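# Unlock the card table's standing leg and fold it flat

## Task

Release the lock on the one card table leg still standing upright, then swing that leg down until it lies flat like the other three. It must stay folded by itself, not only because the robot holds it. Afterwards both grippers must let go and move away.

## Robot and tools

Robot and frame. Two six-joint arms, left_arm and right_arm, each ending in a parallel gripper. All poses in results share one scene frame: origin on the table top midway between the arms, +x pointing out over the table, +z up, and left_arm on the +y side. The arm names do not tell you which side of a picture an arm is on. The gripper's fingers point along its own +z axis and close along its own y axis. The printed end_effector_position is the point between the pads when closed; the fingertips extend about 33 mm past it when closed and about 9 mm when fully open. Closing also pushes the tips roughly 24 mm farther out, so keep that clearance above surfaces. Printed hand positions can be off, more so when an arm is stretched far.

execute_actions. The argument actions is a list holding at most one item. An empty list sends nothing and just reports the current state. A motion item is {"rows": [...], "steps": n}: n is 1 to 15 control steps of 1/30 s each (15 if omitted), and one row is used per step, the final row repeating if rows run short. A wait item is {"steps": n} with n up to 300; it returns once n steps have gone by since the previous result, and your own thinking and writing time is counted in that. The optional pictures flag turns camera images on or off for that result. A refused call sends nothing to the robot.

Row layout. Every row is one flat list of 18 numbers covering both arms, even if only one moves: left_arm waist, shoulder, elbow, forearm roll, wrist pitch, wrist roll, then left gripper position, force_limit, speed; then the same nine for right_arm. The six joint values are absolute target angles in radians, in the same form as the Joint positions line, not offsets. Stated ranges: waist -3.491 to 3.491, shoulder -3.140 to 3.140, elbow -1.187 to 4.328, forearm roll -3.316 to 3.316, wrist pitch -3.140 to 3.140, wrist roll -3.927 to 3.927. A target more than 0.010 rad beyond a stated end, and farther out than the joint's last reported angle, gets the call refused. True ends may differ from the stated ones by up to 0.010 rad either way; a joint commanded past its true end is stopped there, and a "joint sent to its limit" line may appear (possibly about an earlier action). Missing that line does not prove more travel exists.

Gripper numbers, each in [-1, 1]. position is a target: +1 fully open (140 mm), pads touch near -0.8, and -1 closes until blocked. force_limit: about 14 N at -1, 60 N at 0, 107 N at +1 (for parts up to 40 mm wide). speed: roughly 30, 140 and 250 mm/s at -1, 0, +1. To leave a gripper unchanged, repeat its previous three numbers; a 0 is a real command. Stopped fingers stay put until the position value changes by at least 0.01 or the object yields. To squeeze harder while gripping, raise force_limit and also change position, e.g. -1 to -0.98.

Motion limits. Joint targets advance at most 2.62 rad/s (waist, shoulder), 3.14 (elbow), 3.93 (the three wrist joints), taking 0.5 s to reach full speed; joints of one arm are slowed together so they arrive together. Each target is kept within a lead of the measured angle (0.805 rad waist/shoulder, 0.966 elbow, 1.21 wrist joints), and all of an arm's targets are pulled back if they would put the gripper more than 70 mm from where it is. Between calls the arms keep heading for the last row sent, until they have all nearly stopped (slow or blocked counts) or a step is HELD; after that only a new action moves them further.

Result lines. The state line shows each arm's end_effector_position (m) and end_effector_quat_wxyz. Joint positions and Joint velocities list one block per arm in column order (rad, rad/s). object_status: 0 moving, 1 blocked while opening, 2 blocked while closing (a grip), 3 reached target or pads met (thin items may still be held). position_measured is in counts, 3 open to 230 pads touching, not linear in mm. Flange force is the outside force on the gripper, noisy, including held weight, worst right after sudden stops; "no reading" means no estimate. "joint command not followed" means a clearance check altered or blocked joint targets; the rest of the row still ran. HELD marks steps whose row was not sent in full. MOTOR HOT warns of heating from holding loads; an OVER-TEMPERATURE FAULT brakes that arm until it cools.

Faults and things to avoid. If a joint's contact torque reaches its load limit (150 N m for waist, shoulder, elbow; 37.6 for the wrist joints, held weight included), or any outside force on the arm, tool or held item reaches 150 N, that arm halts for 10 s, yields to the contact and drops the rest of the call. Don't let the arms strike or press on each other. Don't knock or push anything out of the work area, and avoid drops, slips, slams and hard shoves. Loose objects may occasionally get nudged by something else. The simulation keeps running while you think.

zoom_image takes camera (cam_high, cam_low, cam_left_wrist or cam_right_wrist, each 504x504) and region [x0, y0, x1, y1] in pixels from the top-left, at most 504 by 504, and returns a closer view of that camera's latest image.

finished_scene takes scene, the number of the current scene; it ends and grades that scene irreversibly and reports whether the goal was met, then starts the next one with its own task. Replying without any tool call ends everything.

Each tool is called after "Request:" by a JSON object that holds its "op" and its "data".

## Session

Request:
{"op": "execute_actions", "data": {"actions": []}}

Scene clock: 0.00 s of 4050.00 s.
left_arm: end_effector_position=(+0.6074, +0.8161, +0.3211) position_measured=3 object_status=3 end_effector_quat_wxyz=(-0.172, +0.909, -0.173, +0.339) | right_arm: end_effector_position=(+0.2069, -0.8292, +0.1907) position_measured=3 object_status=3 end_effector_quat_wxyz=(+0.001, -0.604, +0.797, -0.013)
Joint positions: left_arm=[ 0.959  0.097 -0.11   0.58  -0.756  0.046] | right_arm=[-1.076  0.006 -0.106 -0.001 -1.434  0.627]
Joint velocities: left_arm=[ 0.001  0.    -0.001  0.    -0.    -0.   ] | right_arm=[-0.001  0.    -0.     0.001 -0.    -0.   ]
Flange force (N, the push that the arm receives, along the gripper's own x y z axes): no reading

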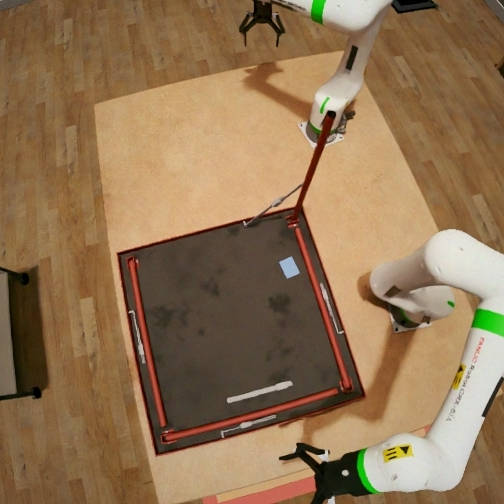

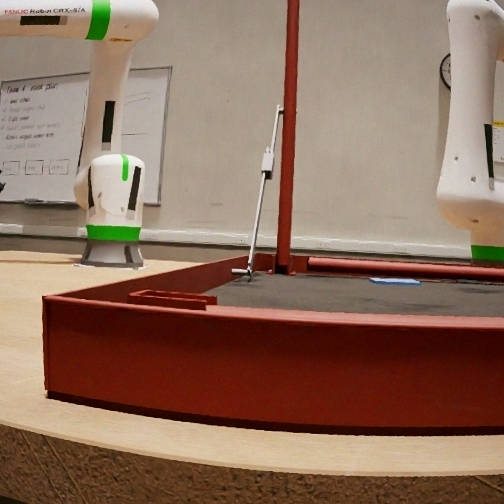

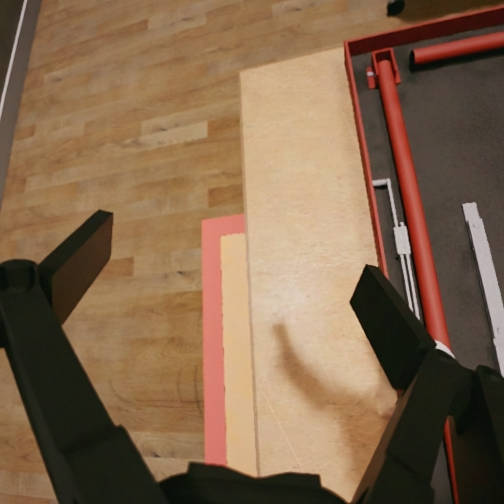

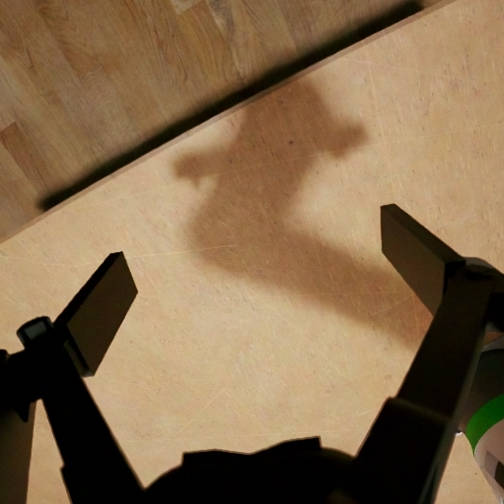

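Request:
{"op": "zoom_image", "data": {"camera": "cam_high", "region": [220,160,340,250]}}

Request:
{"op": "zoom_image", "data": {"camera": "cam_low", "region": [210,90,330,290]}}

Request:
{"op": "zoom_image", "data": {"camera": "cam_high", "region": [200,370,370,450]}}

Region (220, 160, 340, 250) of cam_high's 504x504 image, scaled by 4.200, with more detail than that image has; it fills the top 378 rows of this view, and the rest is white.

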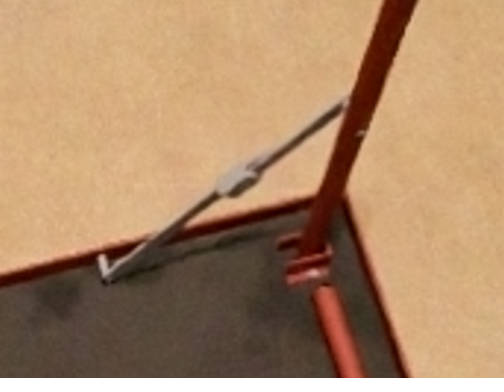

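Region (210, 90, 330, 290) of cam_low's 504x504 image, scaled by 2.520, with more detail than that image has; it fills the left 302 columns of this view, and the rest is white.

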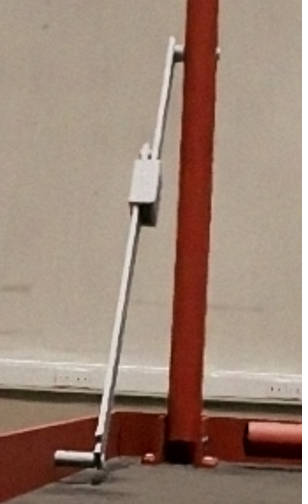

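Region (200, 370, 370, 450) of cam_high's 504x504 image, scaled by 2.965, with more detail than that image has; it fills the top 237 rows of this view, and the rest is white.

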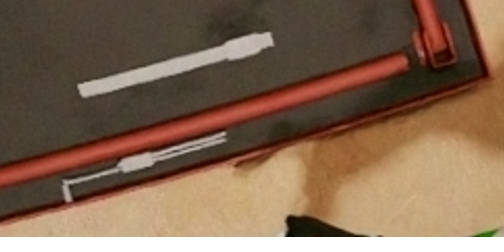

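Request:
{"op": "execute_actions", "data": {"actions": [{"rows":[[0.959,0.097,-0.11,0.58,-0.756,0.046,1,0,0,0.1,0,0,0,-1.2,0,1,0,0]]}], "pictures": false}}

Request:
{"op": "execute_actions", "data": {"actions": [{"steps":30}]}}

Scene clock: 7.80 s of 4050.00 s.
left_arm: end_effector_position=(+0.6073, +0.8164, +0.3209) position_measured=3 object_status=3 end_effector_quat_wxyz=(-0.172, +0.909, -0.173, +0.339) | right_arm: end_effector_position=(+0.3557, -0.7842, +0.2092) position_measured=3 object_status=3 end_effector_quat_wxyz=(+0.019, -0.639, +0.766, -0.066)
Joint positions: left_arm=[ 0.959  0.097 -0.11   0.58  -0.756  0.046] | right_arm=[-0.782  0.004 -0.072 -0.001 -1.359  0.425]
Joint velocities: left_arm=[ 0.     0.    -0.    -0.002  0.001 -0.   ] | right_arm=[ 0.725 -0.004  0.068  0.     0.152 -0.406]
Flange force (N, the push that the arm receives, along the gripper's own x y z axes): left_arm=[5.9 0.2 -0.3] | right_arm=[0.6 -1.7 -0.9]
Steps of this call (steps 1 to 90: nothing new was sent; then 4.30 s passed at rest; steps 91 to 105: all 15 steps of this action). Readings (joint positions | what the end effector reports):
91: left_arm=[0.959 0.097 -0.110 0.580 -0.756 0.046] | right_arm=[-1.076 0.006 -0.106 -0.001 -1.434 0.627] | left_arm position_measured=3 object_status=3 | right_arm position_measured=3 object_status=3
92: left_arm=[0.959 0.097 -0.110 0.580 -0.756 0.046] | right_arm=[-1.073 0.006 -0.105 -0.001 -1.434 0.625] | left_arm position_measured=3 object_status=3 | right_arm position_measured=3 object_status=3
94: left_arm=[0.959 0.097 -0.110 0.580 -0.756 0.046] | right_arm=[-1.051 0.006 -0.102 -0.001 -1.427 0.607] | left_arm position_measured=3 object_status=3 | right_arm position_measured=3 object_status=3
98: left_arm=[0.959 0.097 -0.110 0.580 -0.756 0.046] | right_arm=[-0.953 0.005 -0.090 -0.001 -1.400 0.534] | left_arm position_measured=3 object_status=3 | right_arm position_measured=3 object_status=3
105: the state above

Scene clock: 8.80 s of 4050.00 s.
left_arm: end_effector_position=(+0.6073, +0.8164, +0.3209) position_measured=3 object_status=3 end_effector_quat_wxyz=(-0.172, +0.909, -0.173, +0.339) | right_arm: end_effector_position=(+0.5914, -0.4756, +0.2512) position_measured=3 object_status=3 end_effector_quat_wxyz=(-0.117, +0.760, -0.629, +0.113)
Joint positions: left_arm=[ 0.959  0.097 -0.11   0.58  -0.756  0.046] | right_arm=[-0.068  0.001 -0.013 -0.    -1.23   0.08 ]
Joint velocities: left_arm=[-0.     0.    -0.    -0.001  0.     0.   ] | right_arm=[ 0.68  -0.003  0.054  0.002  0.121 -0.322]
Flange force (N, the push that the arm receives, along the gripper's own x y z axes): left_arm=[4.8 -0.3 -1.9] | right_arm=[-0.6 0.5 1.6]
Steps of this call (steps 1 to 30: the robot went on to your last target). Readings (joint positions | what the end effector reports):
1: left_arm=[0.959 0.097 -0.110 0.580 -0.756 0.046] | right_arm=[-0.757 0.004 -0.069 -0.001 -1.354 0.411] | left_arm position_measured=3 object_status=3 | right_arm position_measured=3 object_status=3
2: left_arm=[0.959 0.097 -0.110 0.580 -0.756 0.046] | right_arm=[-0.733 0.004 -0.067 -0.001 -1.349 0.398] | left_arm position_measured=3 object_status=3 | right_arm position_measured=3 object_status=3
4: left_arm=[0.959 0.097 -0.110 0.580 -0.756 0.046] | right_arm=[-0.684 0.003 -0.063 -0.001 -1.340 0.373] | left_arm position_measured=3 object_status=3 | right_arm position_measured=3 object_status=3
8: left_arm=[0.959 0.097 -0.110 0.580 -0.756 0.046] | right_arm=[-0.587 0.003 -0.055 -0.001 -1.322 0.327] | left_arm position_measured=3 object_status=3 | right_arm position_measured=3 object_status=3
30: the state above

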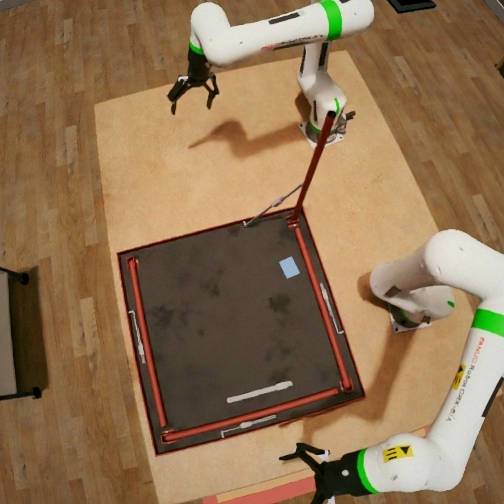

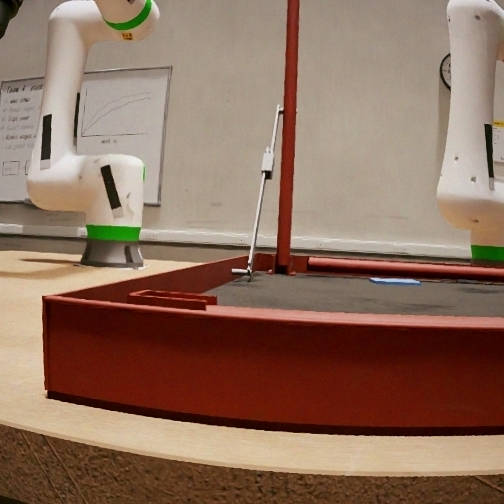

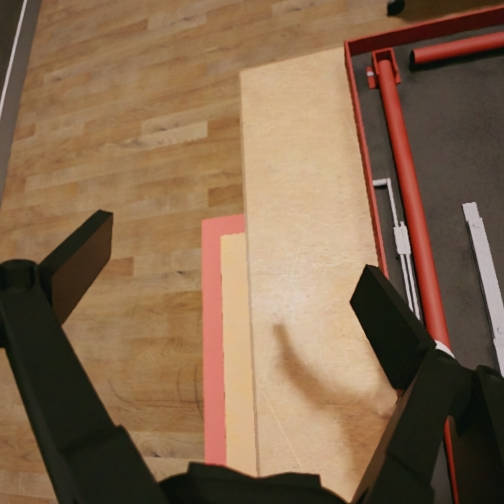

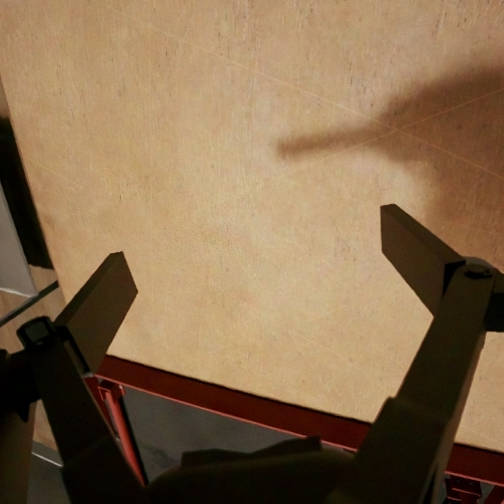

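Request:
{"op": "execute_actions", "data": {"actions": [{"rows":[[-0.59,0.579,0.881,0,-1.873,2.27,1,0,0,-0.5,0,0,0,-1.2,0,1,0,0]]}], "pictures": false}}

Request:
{"op": "execute_actions", "data": {"actions": [{"steps":90}]}}

Scene clock: 14.97 s of 4050.00 s.
left_arm: end_effector_position=(+0.6695, +0.6449, +0.3125) position_measured=3 object_status=3 end_effector_quat_wxyz=(-0.037, +0.934, -0.205, +0.291) | right_arm: end_effector_position=(+0.5941, -0.5391, +0.2627) position_measured=3 object_status=3 end_effector_quat_wxyz=(+0.130, -0.692, +0.698, -0.131)
Joint positions: left_arm=[ 0.715  0.228  0.159  0.422 -1.06   0.413] | right_arm=[-0.183  0.     0.    -0.    -1.2   -0.   ]
Joint velocities: left_arm=[-0.609  0.279  0.575 -0.335 -0.643  0.905] | right_arm=[-0.694 -0.     0.    -0.001  0.001  0.001]
Flange force (N, the push that the arm receives, along the gripper's own x y z axes): left_arm=[6.6 -1.4 -1.9] | right_arm=[-4.5 -1.5 1.1]
Steps of this call (steps 1 to 30: the robot went on to your last target; steps 31 to 90: nothing new was sent; then 2.67 s passed at rest; steps 91 to 105: all 15 steps of this action). Readings (joint positions | what the end effector reports):
91: left_arm=[0.959 0.097 -0.110 0.580 -0.756 0.046] | right_arm=[0.100 0.000 0.000 -0.000 -1.200 0.000] | left_arm position_measured=3 object_status=3 | right_arm position_measured=3 object_status=3
92: left_arm=[0.956 0.099 -0.107 0.578 -0.760 0.051] | right_arm=[0.098 0.000 0.000 -0.000 -1.200 -0.000] | left_arm position_measured=3 object_status=3 | right_arm position_measured=3 object_status=3
94: left_arm=[0.934 0.112 -0.080 0.562 -0.791 0.084] | right_arm=[0.075 0.000 0.000 -0.000 -1.200 0.000] | left_arm position_measured=3 object_status=3 | right_arm position_measured=3 object_status=3
98: left_arm=[0.855 0.158 0.014 0.507 -0.897 0.203] | right_arm=[-0.019 0.000 0.000 -0.000 -1.200 -0.000] | left_arm position_measured=3 object_status=3 | right_arm position_measured=3 object_status=3
105: the state above

Scene clock: 17.97 s of 4050.00 s.
left_arm: end_effector_position=(+0.3701, -0.0465, +0.2995) position_measured=3 object_status=3 end_effector_quat_wxyz=(-0.000, +1.000, -0.002, -0.000) | right_arm: end_effector_position=(+0.5246, -0.7063, +0.2627) position_measured=3 object_status=3 end_effector_quat_wxyz=(+0.108, -0.574, +0.798, -0.150)
Joint positions: left_arm=[-0.59   0.579  0.881  0.    -1.873  2.27 ] | right_arm=[-0.5 -0.   0.   0.  -1.2 -0. ]
Joint velocities: left_arm=[-0.001  0.    -0.001  0.    -0.001  0.   ] | right_arm=[ 0.     0.     0.    -0.001 -0.    -0.   ]
Flange force (N, the push that the arm receives, along the gripper's own x y z axes): left_arm=[-1.1 1.6 -3.0] | right_arm=[-1.8 -2.3 -0.3]
Steps of this call (steps 1 to 75: the robot went on to your last target; steps 76 to 90: nothing new was sent). Readings (joint positions | what the end effector reports):
1: left_arm=[0.694 0.238 0.178 0.411 -1.082 0.444] | right_arm=[-0.207 0.000 0.000 -0.000 -1.200 0.000] | left_arm position_measured=3 object_status=3 | right_arm position_measured=3 object_status=3
2: left_arm=[0.673 0.247 0.197 0.400 -1.103 0.475] | right_arm=[-0.230 0.000 0.000 -0.000 -1.200 -0.000] | left_arm position_measured=3 object_status=3 | right_arm position_measured=3 object_status=3
4: left_arm=[0.631 0.265 0.233 0.378 -1.144 0.538] | right_arm=[-0.277 0.000 0.000 -0.000 -1.200 -0.000] | left_arm position_measured=3 object_status=3 | right_arm position_measured=3 object_status=3
8: left_arm=[0.546 0.298 0.302 0.338 -1.221 0.666] | right_arm=[-0.371 0.000 0.000 -0.000 -1.200 -0.000] | left_arm position_measured=3 object_status=3 | right_arm position_measured=3 object_status=3
90: the state above
All arms were judged still, so your last target was given up. Only a new action makes them travel on or press farther. Fingers that are still opening or closing keep moving.

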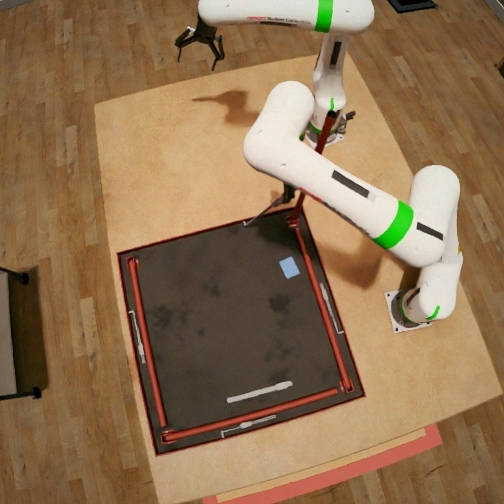

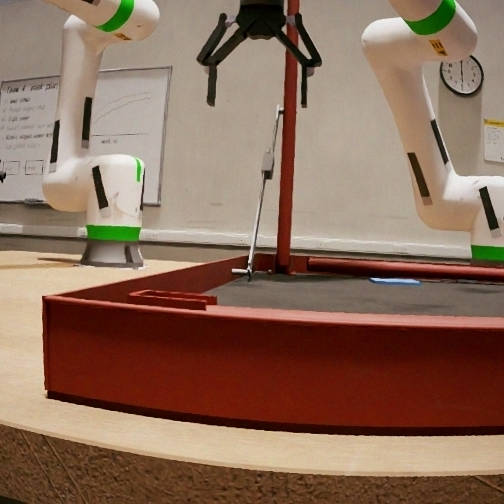

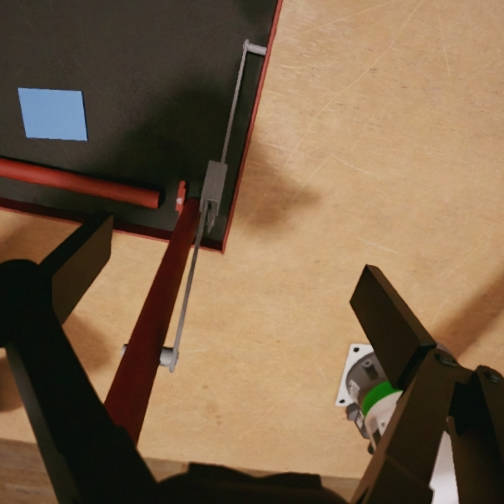

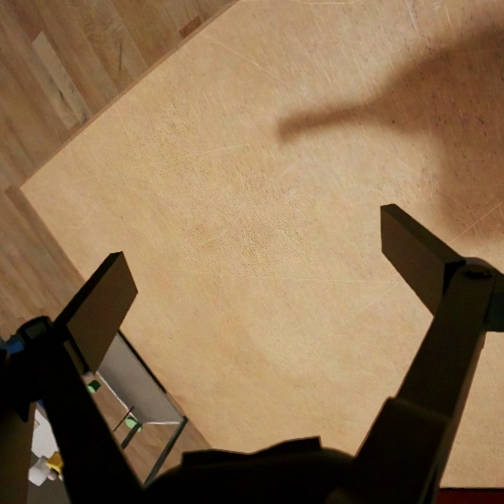

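Request:
{"op": "execute_actions", "data": {"actions": [{"rows":[[-0.567,0.476,0.514,0,-1.609,2.25,0.3,0,0,-0.5,0,0,0,-1.2,0,1,0,0]]}], "pictures": false}}

Request:
{"op": "execute_actions", "data": {"actions": [{"steps":15}]}}

Scene clock: 22.87 s of 4050.00 s.
left_arm: end_effector_position=(+0.3684, -0.0265, +0.2102) position_measured=91 object_status=0 end_effector_quat_wxyz=(-0.000, +1.000, -0.001, -0.000) | right_arm: end_effector_position=(+0.5246, -0.7063, +0.2627) position_measured=3 object_status=3 end_effector_quat_wxyz=(+0.108, -0.574, +0.798, -0.150)
Joint positions: left_arm=[-0.567  0.477  0.518 -0.    -1.612  2.25 ] | right_arm=[-0.5 -0.  -0.   0.  -1.2 -0. ]
Joint velocities: left_arm=[ 0.01  -0.05  -0.178  0.001  0.128 -0.01 ] | right_arm=[-0.    -0.     0.     0.001  0.     0.   ]
Flange force (N, the push that the arm receives, along the gripper's own x y z axes): left_arm=[-5.0 -4.6 5.7] | right_arm=[-3.1 0.0 0.3]
Steps of this call (steps 1 to 90: nothing new was sent; then 1.40 s passed at rest; steps 91 to 105: all 15 steps of this action). Readings (joint positions | what the end effector reports):
91: left_arm=[-0.590 0.579 0.881 -0.000 -1.873 2.270] | right_arm=[-0.500 -0.000 0.000 0.000 -1.200 -0.000] | left_arm position_measured=3 object_status=0 | right_arm position_measured=3 object_status=3
92: left_arm=[-0.590 0.578 0.878 -0.000 -1.872 2.270] | right_arm=[-0.500 -0.000 0.000 0.000 -1.200 -0.000] | left_arm position_measured=6 object_status=0 | right_arm position_measured=3 object_status=3
94: left_arm=[-0.588 0.571 0.851 -0.000 -1.852 2.269] | right_arm=[-0.500 -0.000 -0.000 -0.000 -1.200 -0.000] | left_arm position_measured=21 object_status=0 | right_arm position_measured=3 object_status=3
98: left_arm=[-0.580 0.532 0.714 -0.000 -1.753 2.261] | right_arm=[-0.500 -0.000 0.000 -0.000 -1.200 -0.000] | left_arm position_measured=52 object_status=0 | right_arm position_measured=3 object_status=3
105: the state above

Scene clock: 23.37 s of 4050.00 s.
left_arm: end_effector_position=(+0.3683, -0.0263, +0.2093) position_measured=91 object_status=3 end_effector_quat_wxyz=(-0.000, +1.000, -0.001, -0.000) | right_arm: end_effector_position=(+0.5246, -0.7063, +0.2627) position_measured=3 object_status=3 end_effector_quat_wxyz=(+0.108, -0.574, +0.798, -0.150)
Joint positions: left_arm=[-0.567  0.476  0.514 -0.    -1.609  2.25 ] | right_arm=[-0.5 -0.  -0.   0.  -1.2  0. ]
Joint velocities: left_arm=[-0.    -0.    -0.    -0.001  0.    -0.   ] | right_arm=[-0.    -0.001 -0.    -0.    -0.    -0.001]
Flange force (N, the push that the arm receives, along the gripper's own x y z axes): left_arm=[-1.5 2.3 -3.2] | right_arm=[-2.4 -1.7 0.5]
Steps of this call (steps 1 to 15: the robot went on to your last target). Readings (joint positions | what the end effector reports):
1: left_arm=[-0.567 0.476 0.515 -0.000 -1.610 2.250] | right_arm=[-0.500 -0.000 -0.000 0.000 -1.200 0.000] | left_arm position_measured=91 object_status=0 | right_arm position_measured=3 object_status=3
2: left_arm=[-0.567 0.476 0.514 -0.000 -1.609 2.250] | right_arm=[-0.500 -0.000 -0.000 0.000 -1.200 0.000] | left_arm position_measured=91 object_status=0 | right_arm position_measured=3 object_status=3
4: left_arm=[-0.567 0.476 0.514 -0.000 -1.609 2.250] | right_arm=[-0.500 -0.000 -0.000 0.000 -1.200 0.000] | left_arm position_measured=91 object_status=3 | right_arm position_measured=3 object_status=3
8: left_arm=[-0.567 0.476 0.514 -0.000 -1.609 2.250] | right_arm=[-0.500 -0.000 -0.000 0.000 -1.200 -0.000] | left_arm position_measured=91 object_status=3 | right_arm position_measured=3 object_status=3
15: the state above
All arms were judged still, so your last target was given up. Only a new action makes them travel on or press farther. Fingers that are still opening or closing keep moving.

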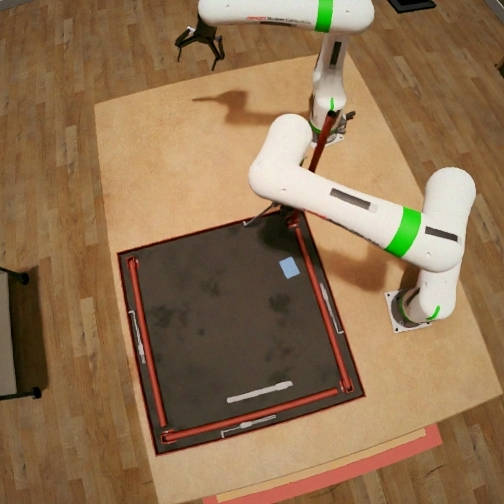

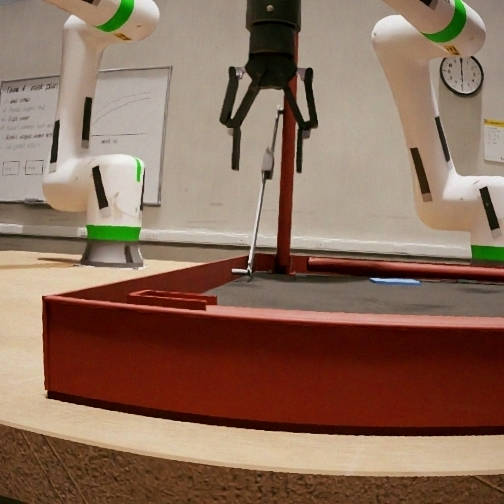

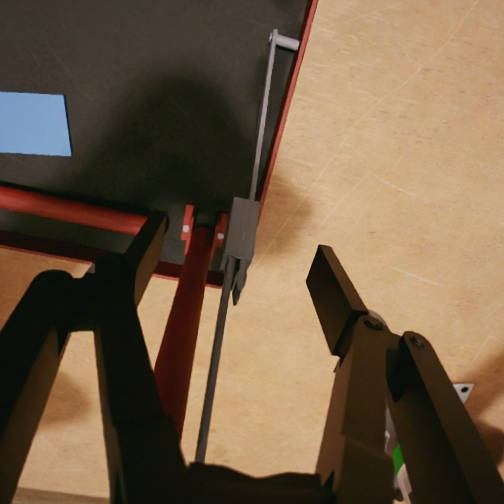

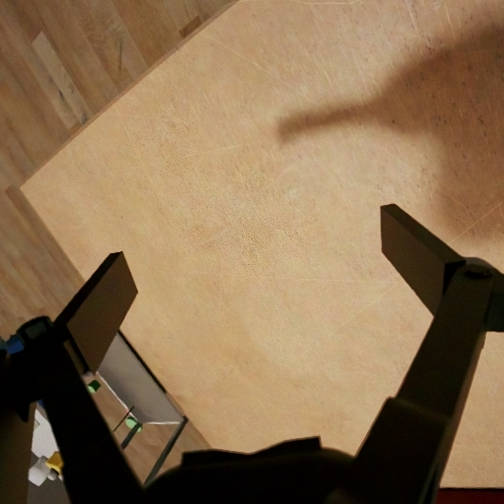

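Request:
{"op": "execute_actions", "data": {"actions": [{"rows":[[-0.567,0.476,0.514,0,-1.609,2.25,-1,-0.6,0,-0.5,0,0,0,-1.2,0,1,0,0]]}], "pictures": false}}

Request:
{"op": "execute_actions", "data": {"actions": [{"steps":12}], "pictures": false}}

Request:
{"op": "execute_actions", "data": {"actions": [{"rows":[[-0.547,0.51,0.509,0,-1.57,2.23,-1,-0.6,0,-0.5,0,0,0,-1.2,0,1,0,0]]}]}}

Scene clock: 27.00 s of 4050.00 s.
left_arm: end_effector_position=(+0.3683, -0.0263, +0.2092) position_measured=193 object_status=0 end_effector_quat_wxyz=(-0.000, +1.000, -0.001, -0.000) | right_arm: end_effector_position=(+0.5246, -0.7063, +0.2627) position_measured=3 object_status=3 end_effector_quat_wxyz=(+0.108, -0.574, +0.798, -0.150)
Joint positions: left_arm=[-0.567  0.476  0.514  0.    -1.609  2.25 ] | right_arm=[-0.5 -0.  -0.   0.  -1.2  0. ]
Joint velocities: left_arm=[ 0.     0.    -0.    -0.001 -0.    -0.   ] | right_arm=[ 0.002 -0.     0.     0.    -0.     0.   ]
Flange force (N, the push that the arm receives, along the gripper's own x y z axes): left_arm=[-1.8 0.3 -4.4] | right_arm=[-3.0 0.5 0.4]
Steps of this call (steps 1 to 90: nothing new was sent; then 0.13 s passed at rest; steps 91 to 105: all 15 steps of this action). Readings (joint positions | what the end effector reports):
91: left_arm=[-0.567 0.476 0.514 0.000 -1.609 2.250] | right_arm=[-0.500 0.000 0.000 0.000 -1.200 -0.000] | left_arm position_measured=91 object_status=0 | right_arm position_measured=3 object_status=3
92: left_arm=[-0.567 0.476 0.514 0.000 -1.609 2.250] | right_arm=[-0.500 -0.000 -0.000 0.000 -1.200 -0.000] | left_arm position_measured=94 object_status=0 | right_arm position_measured=3 object_status=3
94: left_arm=[-0.567 0.476 0.514 0.000 -1.609 2.250] | right_arm=[-0.500 -0.000 -0.000 0.000 -1.200 -0.000] | left_arm position_measured=109 object_status=0 | right_arm position_measured=3 object_status=3
98: left_arm=[-0.567 0.476 0.514 0.000 -1.609 2.250] | right_arm=[-0.500 -0.000 0.000 0.000 -1.200 -0.000] | left_arm position_measured=140 object_status=0 | right_arm position_measured=3 object_status=3
105: the state above

Scene clock: 27.40 s of 4050.00 s.
left_arm: end_effector_position=(+0.3683, -0.0263, +0.2092) position_measured=209 object_status=2 end_effector_quat_wxyz=(-0.000, +1.000, -0.001, -0.000) | right_arm: end_effector_position=(+0.5246, -0.7063, +0.2627) position_measured=3 object_status=3 end_effector_quat_wxyz=(+0.108, -0.574, +0.798, -0.150)
Joint positions: left_arm=[-0.567  0.476  0.514 -0.    -1.609  2.25 ] | right_arm=[-0.5  0.  -0.   0.  -1.2 -0. ]
Joint velocities: left_arm=[-0.002  0.    -0.     0.001  0.     0.   ] | right_arm=[ 0.001  0.001 -0.     0.    -0.    -0.   ]
Flange force (N, the push that the arm receives, along the gripper's own x y z axes): left_arm=[11.5 -14.5 -14.2] | right_arm=[-3.2 0.2 0.6]
Steps of this call (steps 1 to 12: the robot went on to your last target). Readings (joint positions | what the end effector reports):
1: left_arm=[-0.567 0.476 0.514 -0.001 -1.609 2.250] | right_arm=[-0.500 -0.000 -0.000 0.000 -1.200 -0.000] | left_arm position_measured=200 object_status=0 | right_arm position_measured=3 object_status=3
2: left_arm=[-0.567 0.476 0.514 -0.000 -1.609 2.250] | right_arm=[-0.500 -0.000 -0.000 -0.000 -1.200 0.000] | left_arm position_measured=208 object_status=0 | right_arm position_measured=3 object_status=3
4: left_arm=[-0.567 0.476 0.514 -0.000 -1.609 2.250] | right_arm=[-0.500 -0.000 -0.000 0.000 -1.200 0.000] | left_arm position_measured=209 object_status=0 | right_arm position_measured=3 object_status=3
8: left_arm=[-0.567 0.476 0.514 -0.000 -1.609 2.250] | right_arm=[-0.500 0.000 -0.000 0.000 -1.200 0.000] | left_arm position_measured=209 object_status=2 | right_arm position_measured=3 object_status=3
12: the state above

Scene clock: 27.90 s of 4050.00 s.
left_arm: end_effector_position=(+0.3879, -0.0260, +0.1859) position_measured=209 object_status=2 end_effector_quat_wxyz=(-0.000, +1.000, -0.001, -0.000) | right_arm: end_effector_position=(+0.5246, -0.7063, +0.2627) position_measured=3 object_status=3 end_effector_quat_wxyz=(+0.108, -0.574, +0.798, -0.150)
Joint positions: left_arm=[-0.547  0.51   0.509  0.    -1.57   2.23 ] | right_arm=[-0.5 -0.   0.   0.  -1.2 -0. ]
Joint velocities: left_arm=[ 0.  0. -0.  0. -0. -0.] | right_arm=[-0.     0.    -0.001 -0.     0.    -0.   ]
Flange force (N, the push that the arm receives, along the gripper's own x y z axes): left_arm=[-3.7 3.4 -3.7] | right_arm=[-2.7 0.4 0.7]
Steps of this call (steps 1 to 15: all 15 steps of this action). Readings (joint positions | what the end effector reports):
1: left_arm=[-0.567 0.476 0.514 -0.000 -1.609 2.250] | right_arm=[-0.500 -0.000 -0.000 0.000 -1.200 -0.000] | left_arm position_measured=209 object_status=2 | right_arm position_measured=3 object_status=3
2: left_arm=[-0.566 0.478 0.514 0.000 -1.606 2.248] | right_arm=[-0.500 -0.000 0.000 0.000 -1.200 -0.000] | left_arm position_measured=209 object_status=2 | right_arm position_measured=3 object_status=3
4: left_arm=[-0.555 0.497 0.511 0.000 -1.585 2.238] | right_arm=[-0.500 -0.000 -0.000 0.000 -1.200 0.000] | left_arm position_measured=209 object_status=2 | right_arm position_measured=3 object_status=3
8: left_arm=[-0.547 0.509 0.509 0.000 -1.571 2.230] | right_arm=[-0.500 -0.000 -0.000 0.000 -1.200 -0.000] | left_arm position_measured=209 object_status=2 | right_arm position_measured=3 object_status=3
15: the state above

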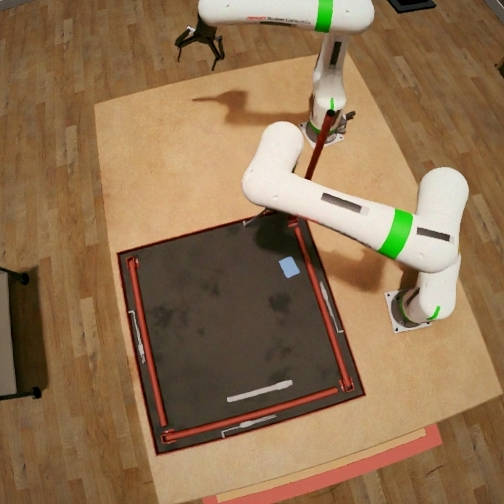

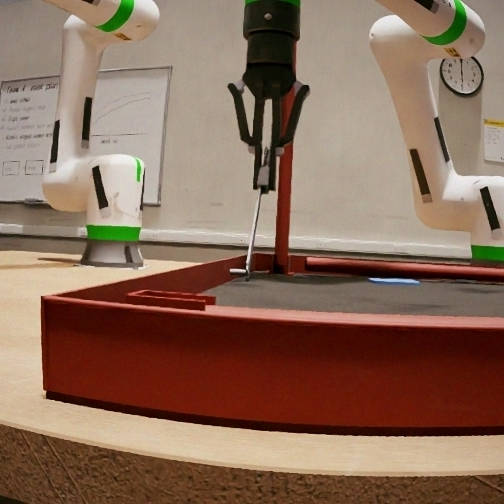

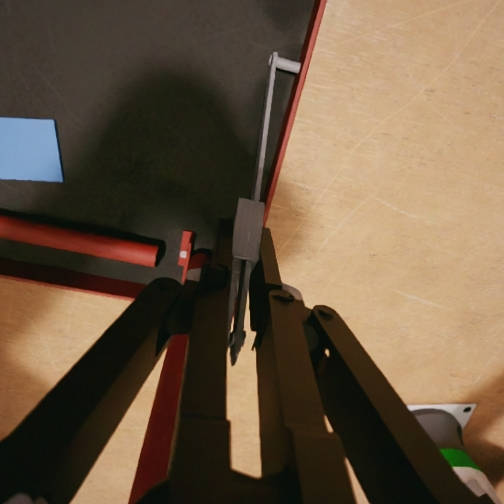

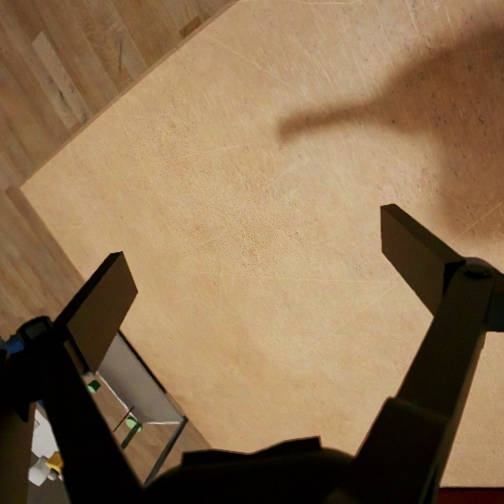

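Request:
{"op": "execute_actions", "data": {"actions": [{"rows":[[-0.534,0.535,0.51,0,-1.546,2.217,-1,-0.6,0,-0.5,0,0,0,-1.2,0,1,0,0]]}], "pictures": false}}

Request:
{"op": "execute_actions", "data": {"actions": [{"rows":[[-0.544,0.515,0.457,0,-1.513,2.227,-1,-0.6,0,-0.5,0,0,0,-1.2,0,1,0,0]]}]}}

Scene clock: 29.87 s of 4050.00 s.
left_arm: end_effector_position=(+0.4012, -0.0257, +0.1704) position_measured=209 object_status=2 end_effector_quat_wxyz=(-0.000, +1.000, -0.001, -0.000) | right_arm: end_effector_position=(+0.5246, -0.7063, +0.2627) position_measured=3 object_status=3 end_effector_quat_wxyz=(+0.108, -0.574, +0.798, -0.150)
Joint positions: left_arm=[-0.534  0.535  0.51  -0.    -1.546  2.217] | right_arm=[-0.5 -0.  -0.  -0.  -1.2 -0. ]
Joint velocities: left_arm=[-0.     0.     0.     0.001 -0.    -0.   ] | right_arm=[ 0.001 -0.    -0.     0.001  0.    -0.   ]
Flange force (N, the push that the arm receives, along the gripper's own x y z axes): left_arm=[-4.9 6.4 -1.0] | right_arm=[-2.9 0.6 0.8]
Steps of this call (steps 1 to 15: the robot went on to your last target; steps 16 to 44: nothing new was sent; steps 45 to 59: all 15 steps of this action). Readings (joint positions | what the end effector reports):
45: left_arm=[-0.547 0.510 0.509 0.000 -1.570 2.230] | right_arm=[-0.500 0.000 0.000 -0.000 -1.200 0.000] | left_arm position_measured=209 object_status=2 | right_arm position_measured=3 object_status=3
46: left_arm=[-0.546 0.513 0.509 -0.000 -1.567 2.228] | right_arm=[-0.500 -0.000 -0.000 0.000 -1.200 -0.000] | left_arm position_measured=209 object_status=2 | right_arm position_measured=3 object_status=3
48: left_arm=[-0.538 0.528 0.509 -0.000 -1.553 2.221] | right_arm=[-0.500 -0.000 -0.000 0.000 -1.200 -0.000] | left_arm position_measured=209 object_status=2 | right_arm position_measured=3 object_status=3
52: left_arm=[-0.534 0.535 0.510 -0.000 -1.546 2.217] | right_arm=[-0.500 -0.000 0.000 0.000 -1.200 0.000] | left_arm position_measured=209 object_status=2 | right_arm position_measured=3 object_status=3
59: the state above

Scene clock: 30.37 s of 4050.00 s.
left_arm: end_effector_position=(+0.3902, -0.0253, +0.1604) position_measured=209 object_status=2 end_effector_quat_wxyz=(-0.000, +1.000, -0.001, -0.000) | right_arm: end_effector_position=(+0.5246, -0.7063, +0.2627) position_measured=3 object_status=3 end_effector_quat_wxyz=(+0.108, -0.574, +0.798, -0.150)
Joint positions: left_arm=[-0.544  0.515  0.457  0.    -1.513  2.227] | right_arm=[-0.5 -0.   0.   0.  -1.2  0. ]
Joint velocities: left_arm=[ 0.001 -0.    -0.    -0.001  0.     0.   ] | right_arm=[-0.    -0.001  0.     0.001 -0.    -0.001]
Flange force (N, the push that the arm receives, along the gripper's own x y z axes): left_arm=[-1.6 -9.4 -4.0] | right_arm=[-2.5 1.0 1.2]
Steps of this call (steps 1 to 15: all 15 steps of this action). Readings (joint positions | what the end effector reports):
1: left_arm=[-0.534 0.535 0.510 -0.000 -1.546 2.217] | right_arm=[-0.500 -0.000 -0.000 -0.000 -1.200 -0.000] | left_arm position_measured=209 object_status=2 | right_arm position_measured=3 object_status=3
2: left_arm=[-0.535 0.534 0.507 -0.000 -1.544 2.218] | right_arm=[-0.500 -0.000 0.000 0.000 -1.200 0.000] | left_arm position_measured=209 object_status=2 | right_arm position_measured=3 object_status=3
4: left_arm=[-0.539 0.523 0.483 -0.001 -1.527 2.223] | right_arm=[-0.500 -0.000 0.000 0.000 -1.200 -0.000] | left_arm position_measured=209 object_status=2 | right_arm position_measured=3 object_status=3
8: left_arm=[-0.544 0.516 0.458 0.000 -1.514 2.227] | right_arm=[-0.500 -0.000 -0.000 0.000 -1.200 -0.000] | left_arm position_measured=209 object_status=2 | right_arm position_measured=3 object_status=3
15: the state above

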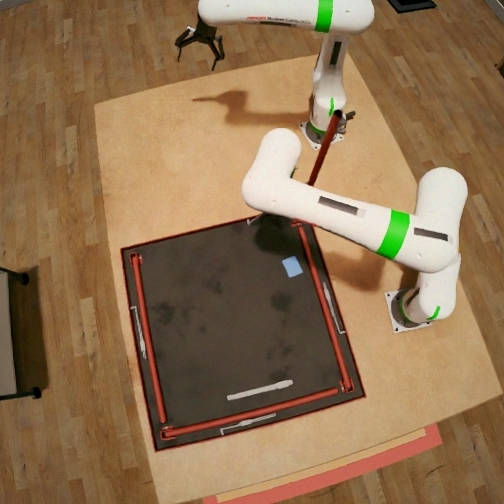

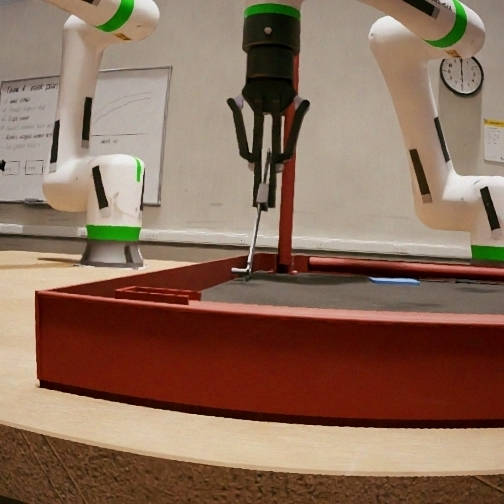

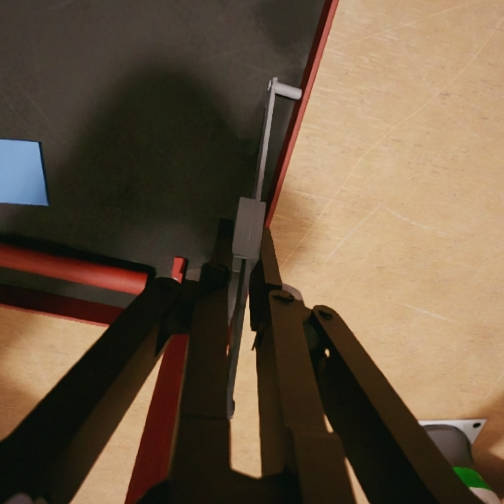

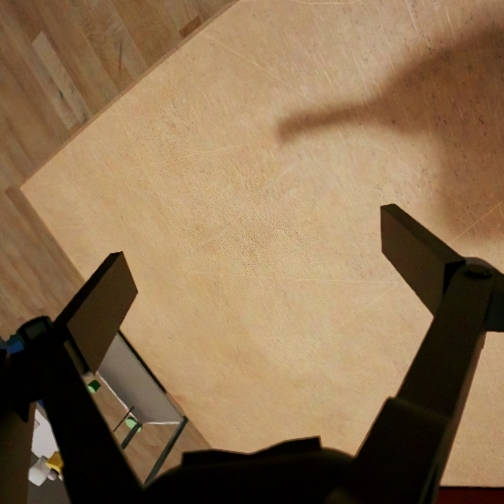

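Request:
{"op": "execute_actions", "data": {"actions": [{"rows":[[-0.531,0.542,0.458,0,-1.487,2.214,-1,-0.6,0,-0.5,0,0,0,-1.2,0,1,0,0]]}], "pictures": false}}

Request:
{"op": "execute_actions", "data": {"actions": [{"rows":[[-0.531,0.539,0.427,0,-1.459,2.214,-1,-0.6,0,-0.5,0,0,0,-1.2,0,1,0,0]]}]}}

Request:
{"op": "zoom_image", "data": {"camera": "cam_low", "region": [220,100,320,280]}}

Scene clock: 32.73 s of 4050.00 s.
left_arm: end_effector_position=(+0.4035, -0.0251, +0.1437) position_measured=209 object_status=2 end_effector_quat_wxyz=(-0.000, +1.000, -0.001, -0.000) | right_arm: end_effector_position=(+0.5246, -0.7063, +0.2627) position_measured=3 object_status=3 end_effector_quat_wxyz=(+0.108, -0.574, +0.798, -0.150)
Joint positions: left_arm=[-0.531  0.542  0.458  0.    -1.487  2.214] | right_arm=[-0.5 -0.  -0.   0.  -1.2 -0. ]
Joint velocities: left_arm=[-0.     0.     0.001 -0.     0.    -0.   ] | right_arm=[-0.001  0.     0.     0.001 -0.001 -0.001]
Flange force (N, the push that the arm receives, along the gripper's own x y z axes): left_arm=[-2.2 4.3 -3.0] | right_arm=[-3.6 0.7 0.9]
Steps of this call (steps 1 to 15: the robot went on to your last target; steps 16 to 56: nothing new was sent; steps 57 to 71: all 15 steps of this action). Readings (joint positions | what the end effector reports):
57: left_arm=[-0.544 0.515 0.457 -0.000 -1.513 2.227] | right_arm=[-0.500 -0.000 -0.000 0.000 -1.200 -0.000] | left_arm position_measured=209 object_status=2 | right_arm position_measured=3 object_status=3
58: left_arm=[-0.543 0.517 0.457 -0.000 -1.510 2.226] | right_arm=[-0.500 -0.000 -0.000 -0.000 -1.200 -0.000] | left_arm position_measured=209 object_status=2 | right_arm position_measured=3 object_status=3
60: left_arm=[-0.535 0.534 0.457 -0.000 -1.495 2.218] | right_arm=[-0.500 -0.000 0.000 0.000 -1.200 -0.000] | left_arm position_measured=209 object_status=2 | right_arm position_measured=3 object_status=3
64: left_arm=[-0.531 0.541 0.458 0.000 -1.487 2.214] | right_arm=[-0.500 -0.000 -0.000 0.000 -1.200 0.000] | left_arm position_measured=209 object_status=2 | right_arm position_measured=3 object_status=3
71: the state above

Scene clock: 33.23 s of 4050.00 s.
left_arm: end_effector_position=(+0.4017, -0.0237, +0.1323) position_measured=209 object_status=2 end_effector_quat_wxyz=(-0.000, +1.000, -0.001, -0.000) | right_arm: end_effector_position=(+0.5246, -0.7063, +0.2627) position_measured=3 object_status=3 end_effector_quat_wxyz=(+0.108, -0.574, +0.798, -0.150)
Joint positions: left_arm=[-0.531  0.539  0.427 -0.    -1.459  2.214] | right_arm=[-0.5 -0.  -0.   0.  -1.2 -0. ]
Joint velocities: left_arm=[ 0.001 -0.    -0.001 -0.001  0.001  0.001] | right_arm=[-0.    -0.001  0.    -0.    -0.     0.001]
Flange force (N, the push that the arm receives, along the gripper's own x y z axes): left_arm=[1.9 -16.7 -6.0] | right_arm=[-2.2 -0.9 0.3]
Steps of this call (steps 1 to 15: all 15 steps of this action). Readings (joint positions | what the end effector reports):
1: left_arm=[-0.531 0.542 0.458 0.000 -1.487 2.214] | right_arm=[-0.500 -0.000 -0.000 0.000 -1.200 -0.000] | left_arm position_measured=209 object_status=2 | right_arm position_measured=3 object_status=3
2: left_arm=[-0.531 0.542 0.455 0.000 -1.484 2.214] | right_arm=[-0.500 -0.000 -0.000 0.000 -1.200 -0.000] | left_arm position_measured=209 object_status=2 | right_arm position_measured=3 object_status=3
4: left_arm=[-0.531 0.540 0.438 -0.000 -1.466 2.214] | right_arm=[-0.500 -0.000 -0.000 0.000 -1.200 -0.000] | left_arm position_measured=209 object_status=2 | right_arm position_measured=3 object_status=3
8: left_arm=[-0.531 0.539 0.427 -0.000 -1.460 2.214] | right_arm=[-0.500 -0.000 0.000 -0.000 -1.200 -0.000] | left_arm position_measured=209 object_status=2 | right_arm position_measured=3 object_status=3
15: the state above

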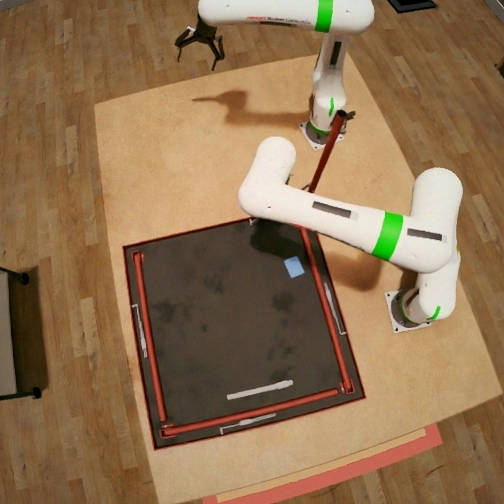

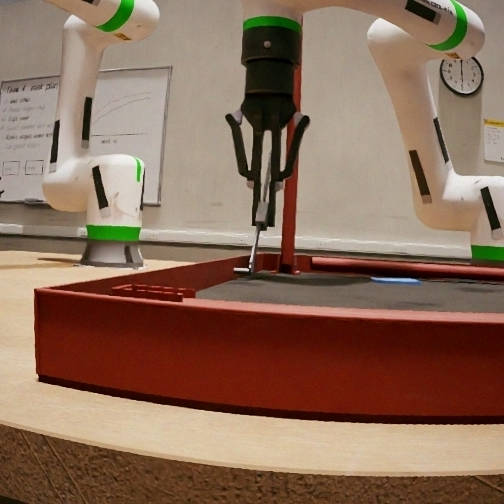

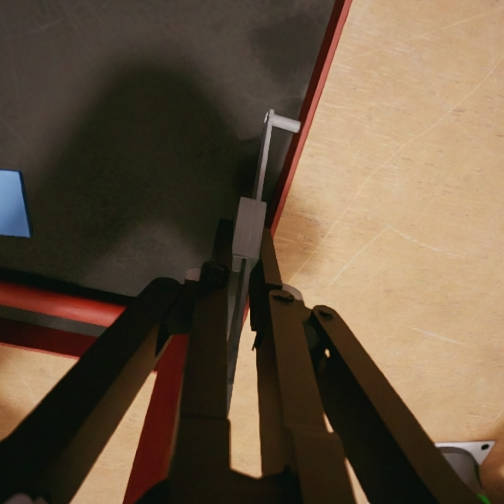

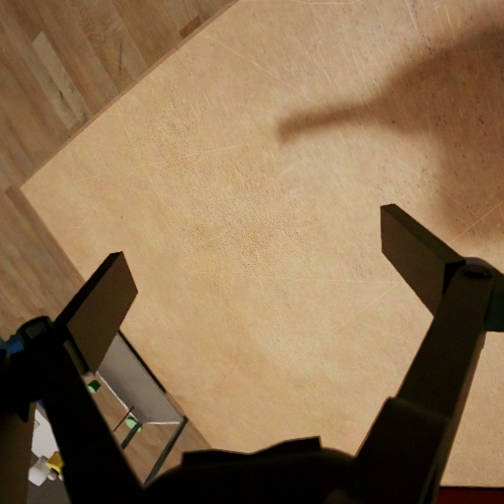

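Region (220, 100, 320, 280) of cam_low's 504x504 image, scaled by 2.800, with more detail than that image has.

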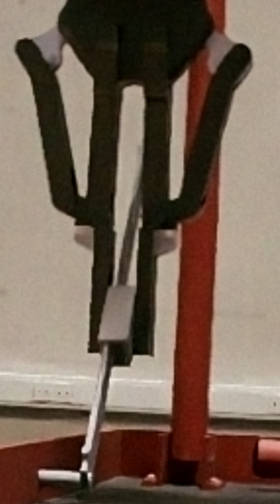

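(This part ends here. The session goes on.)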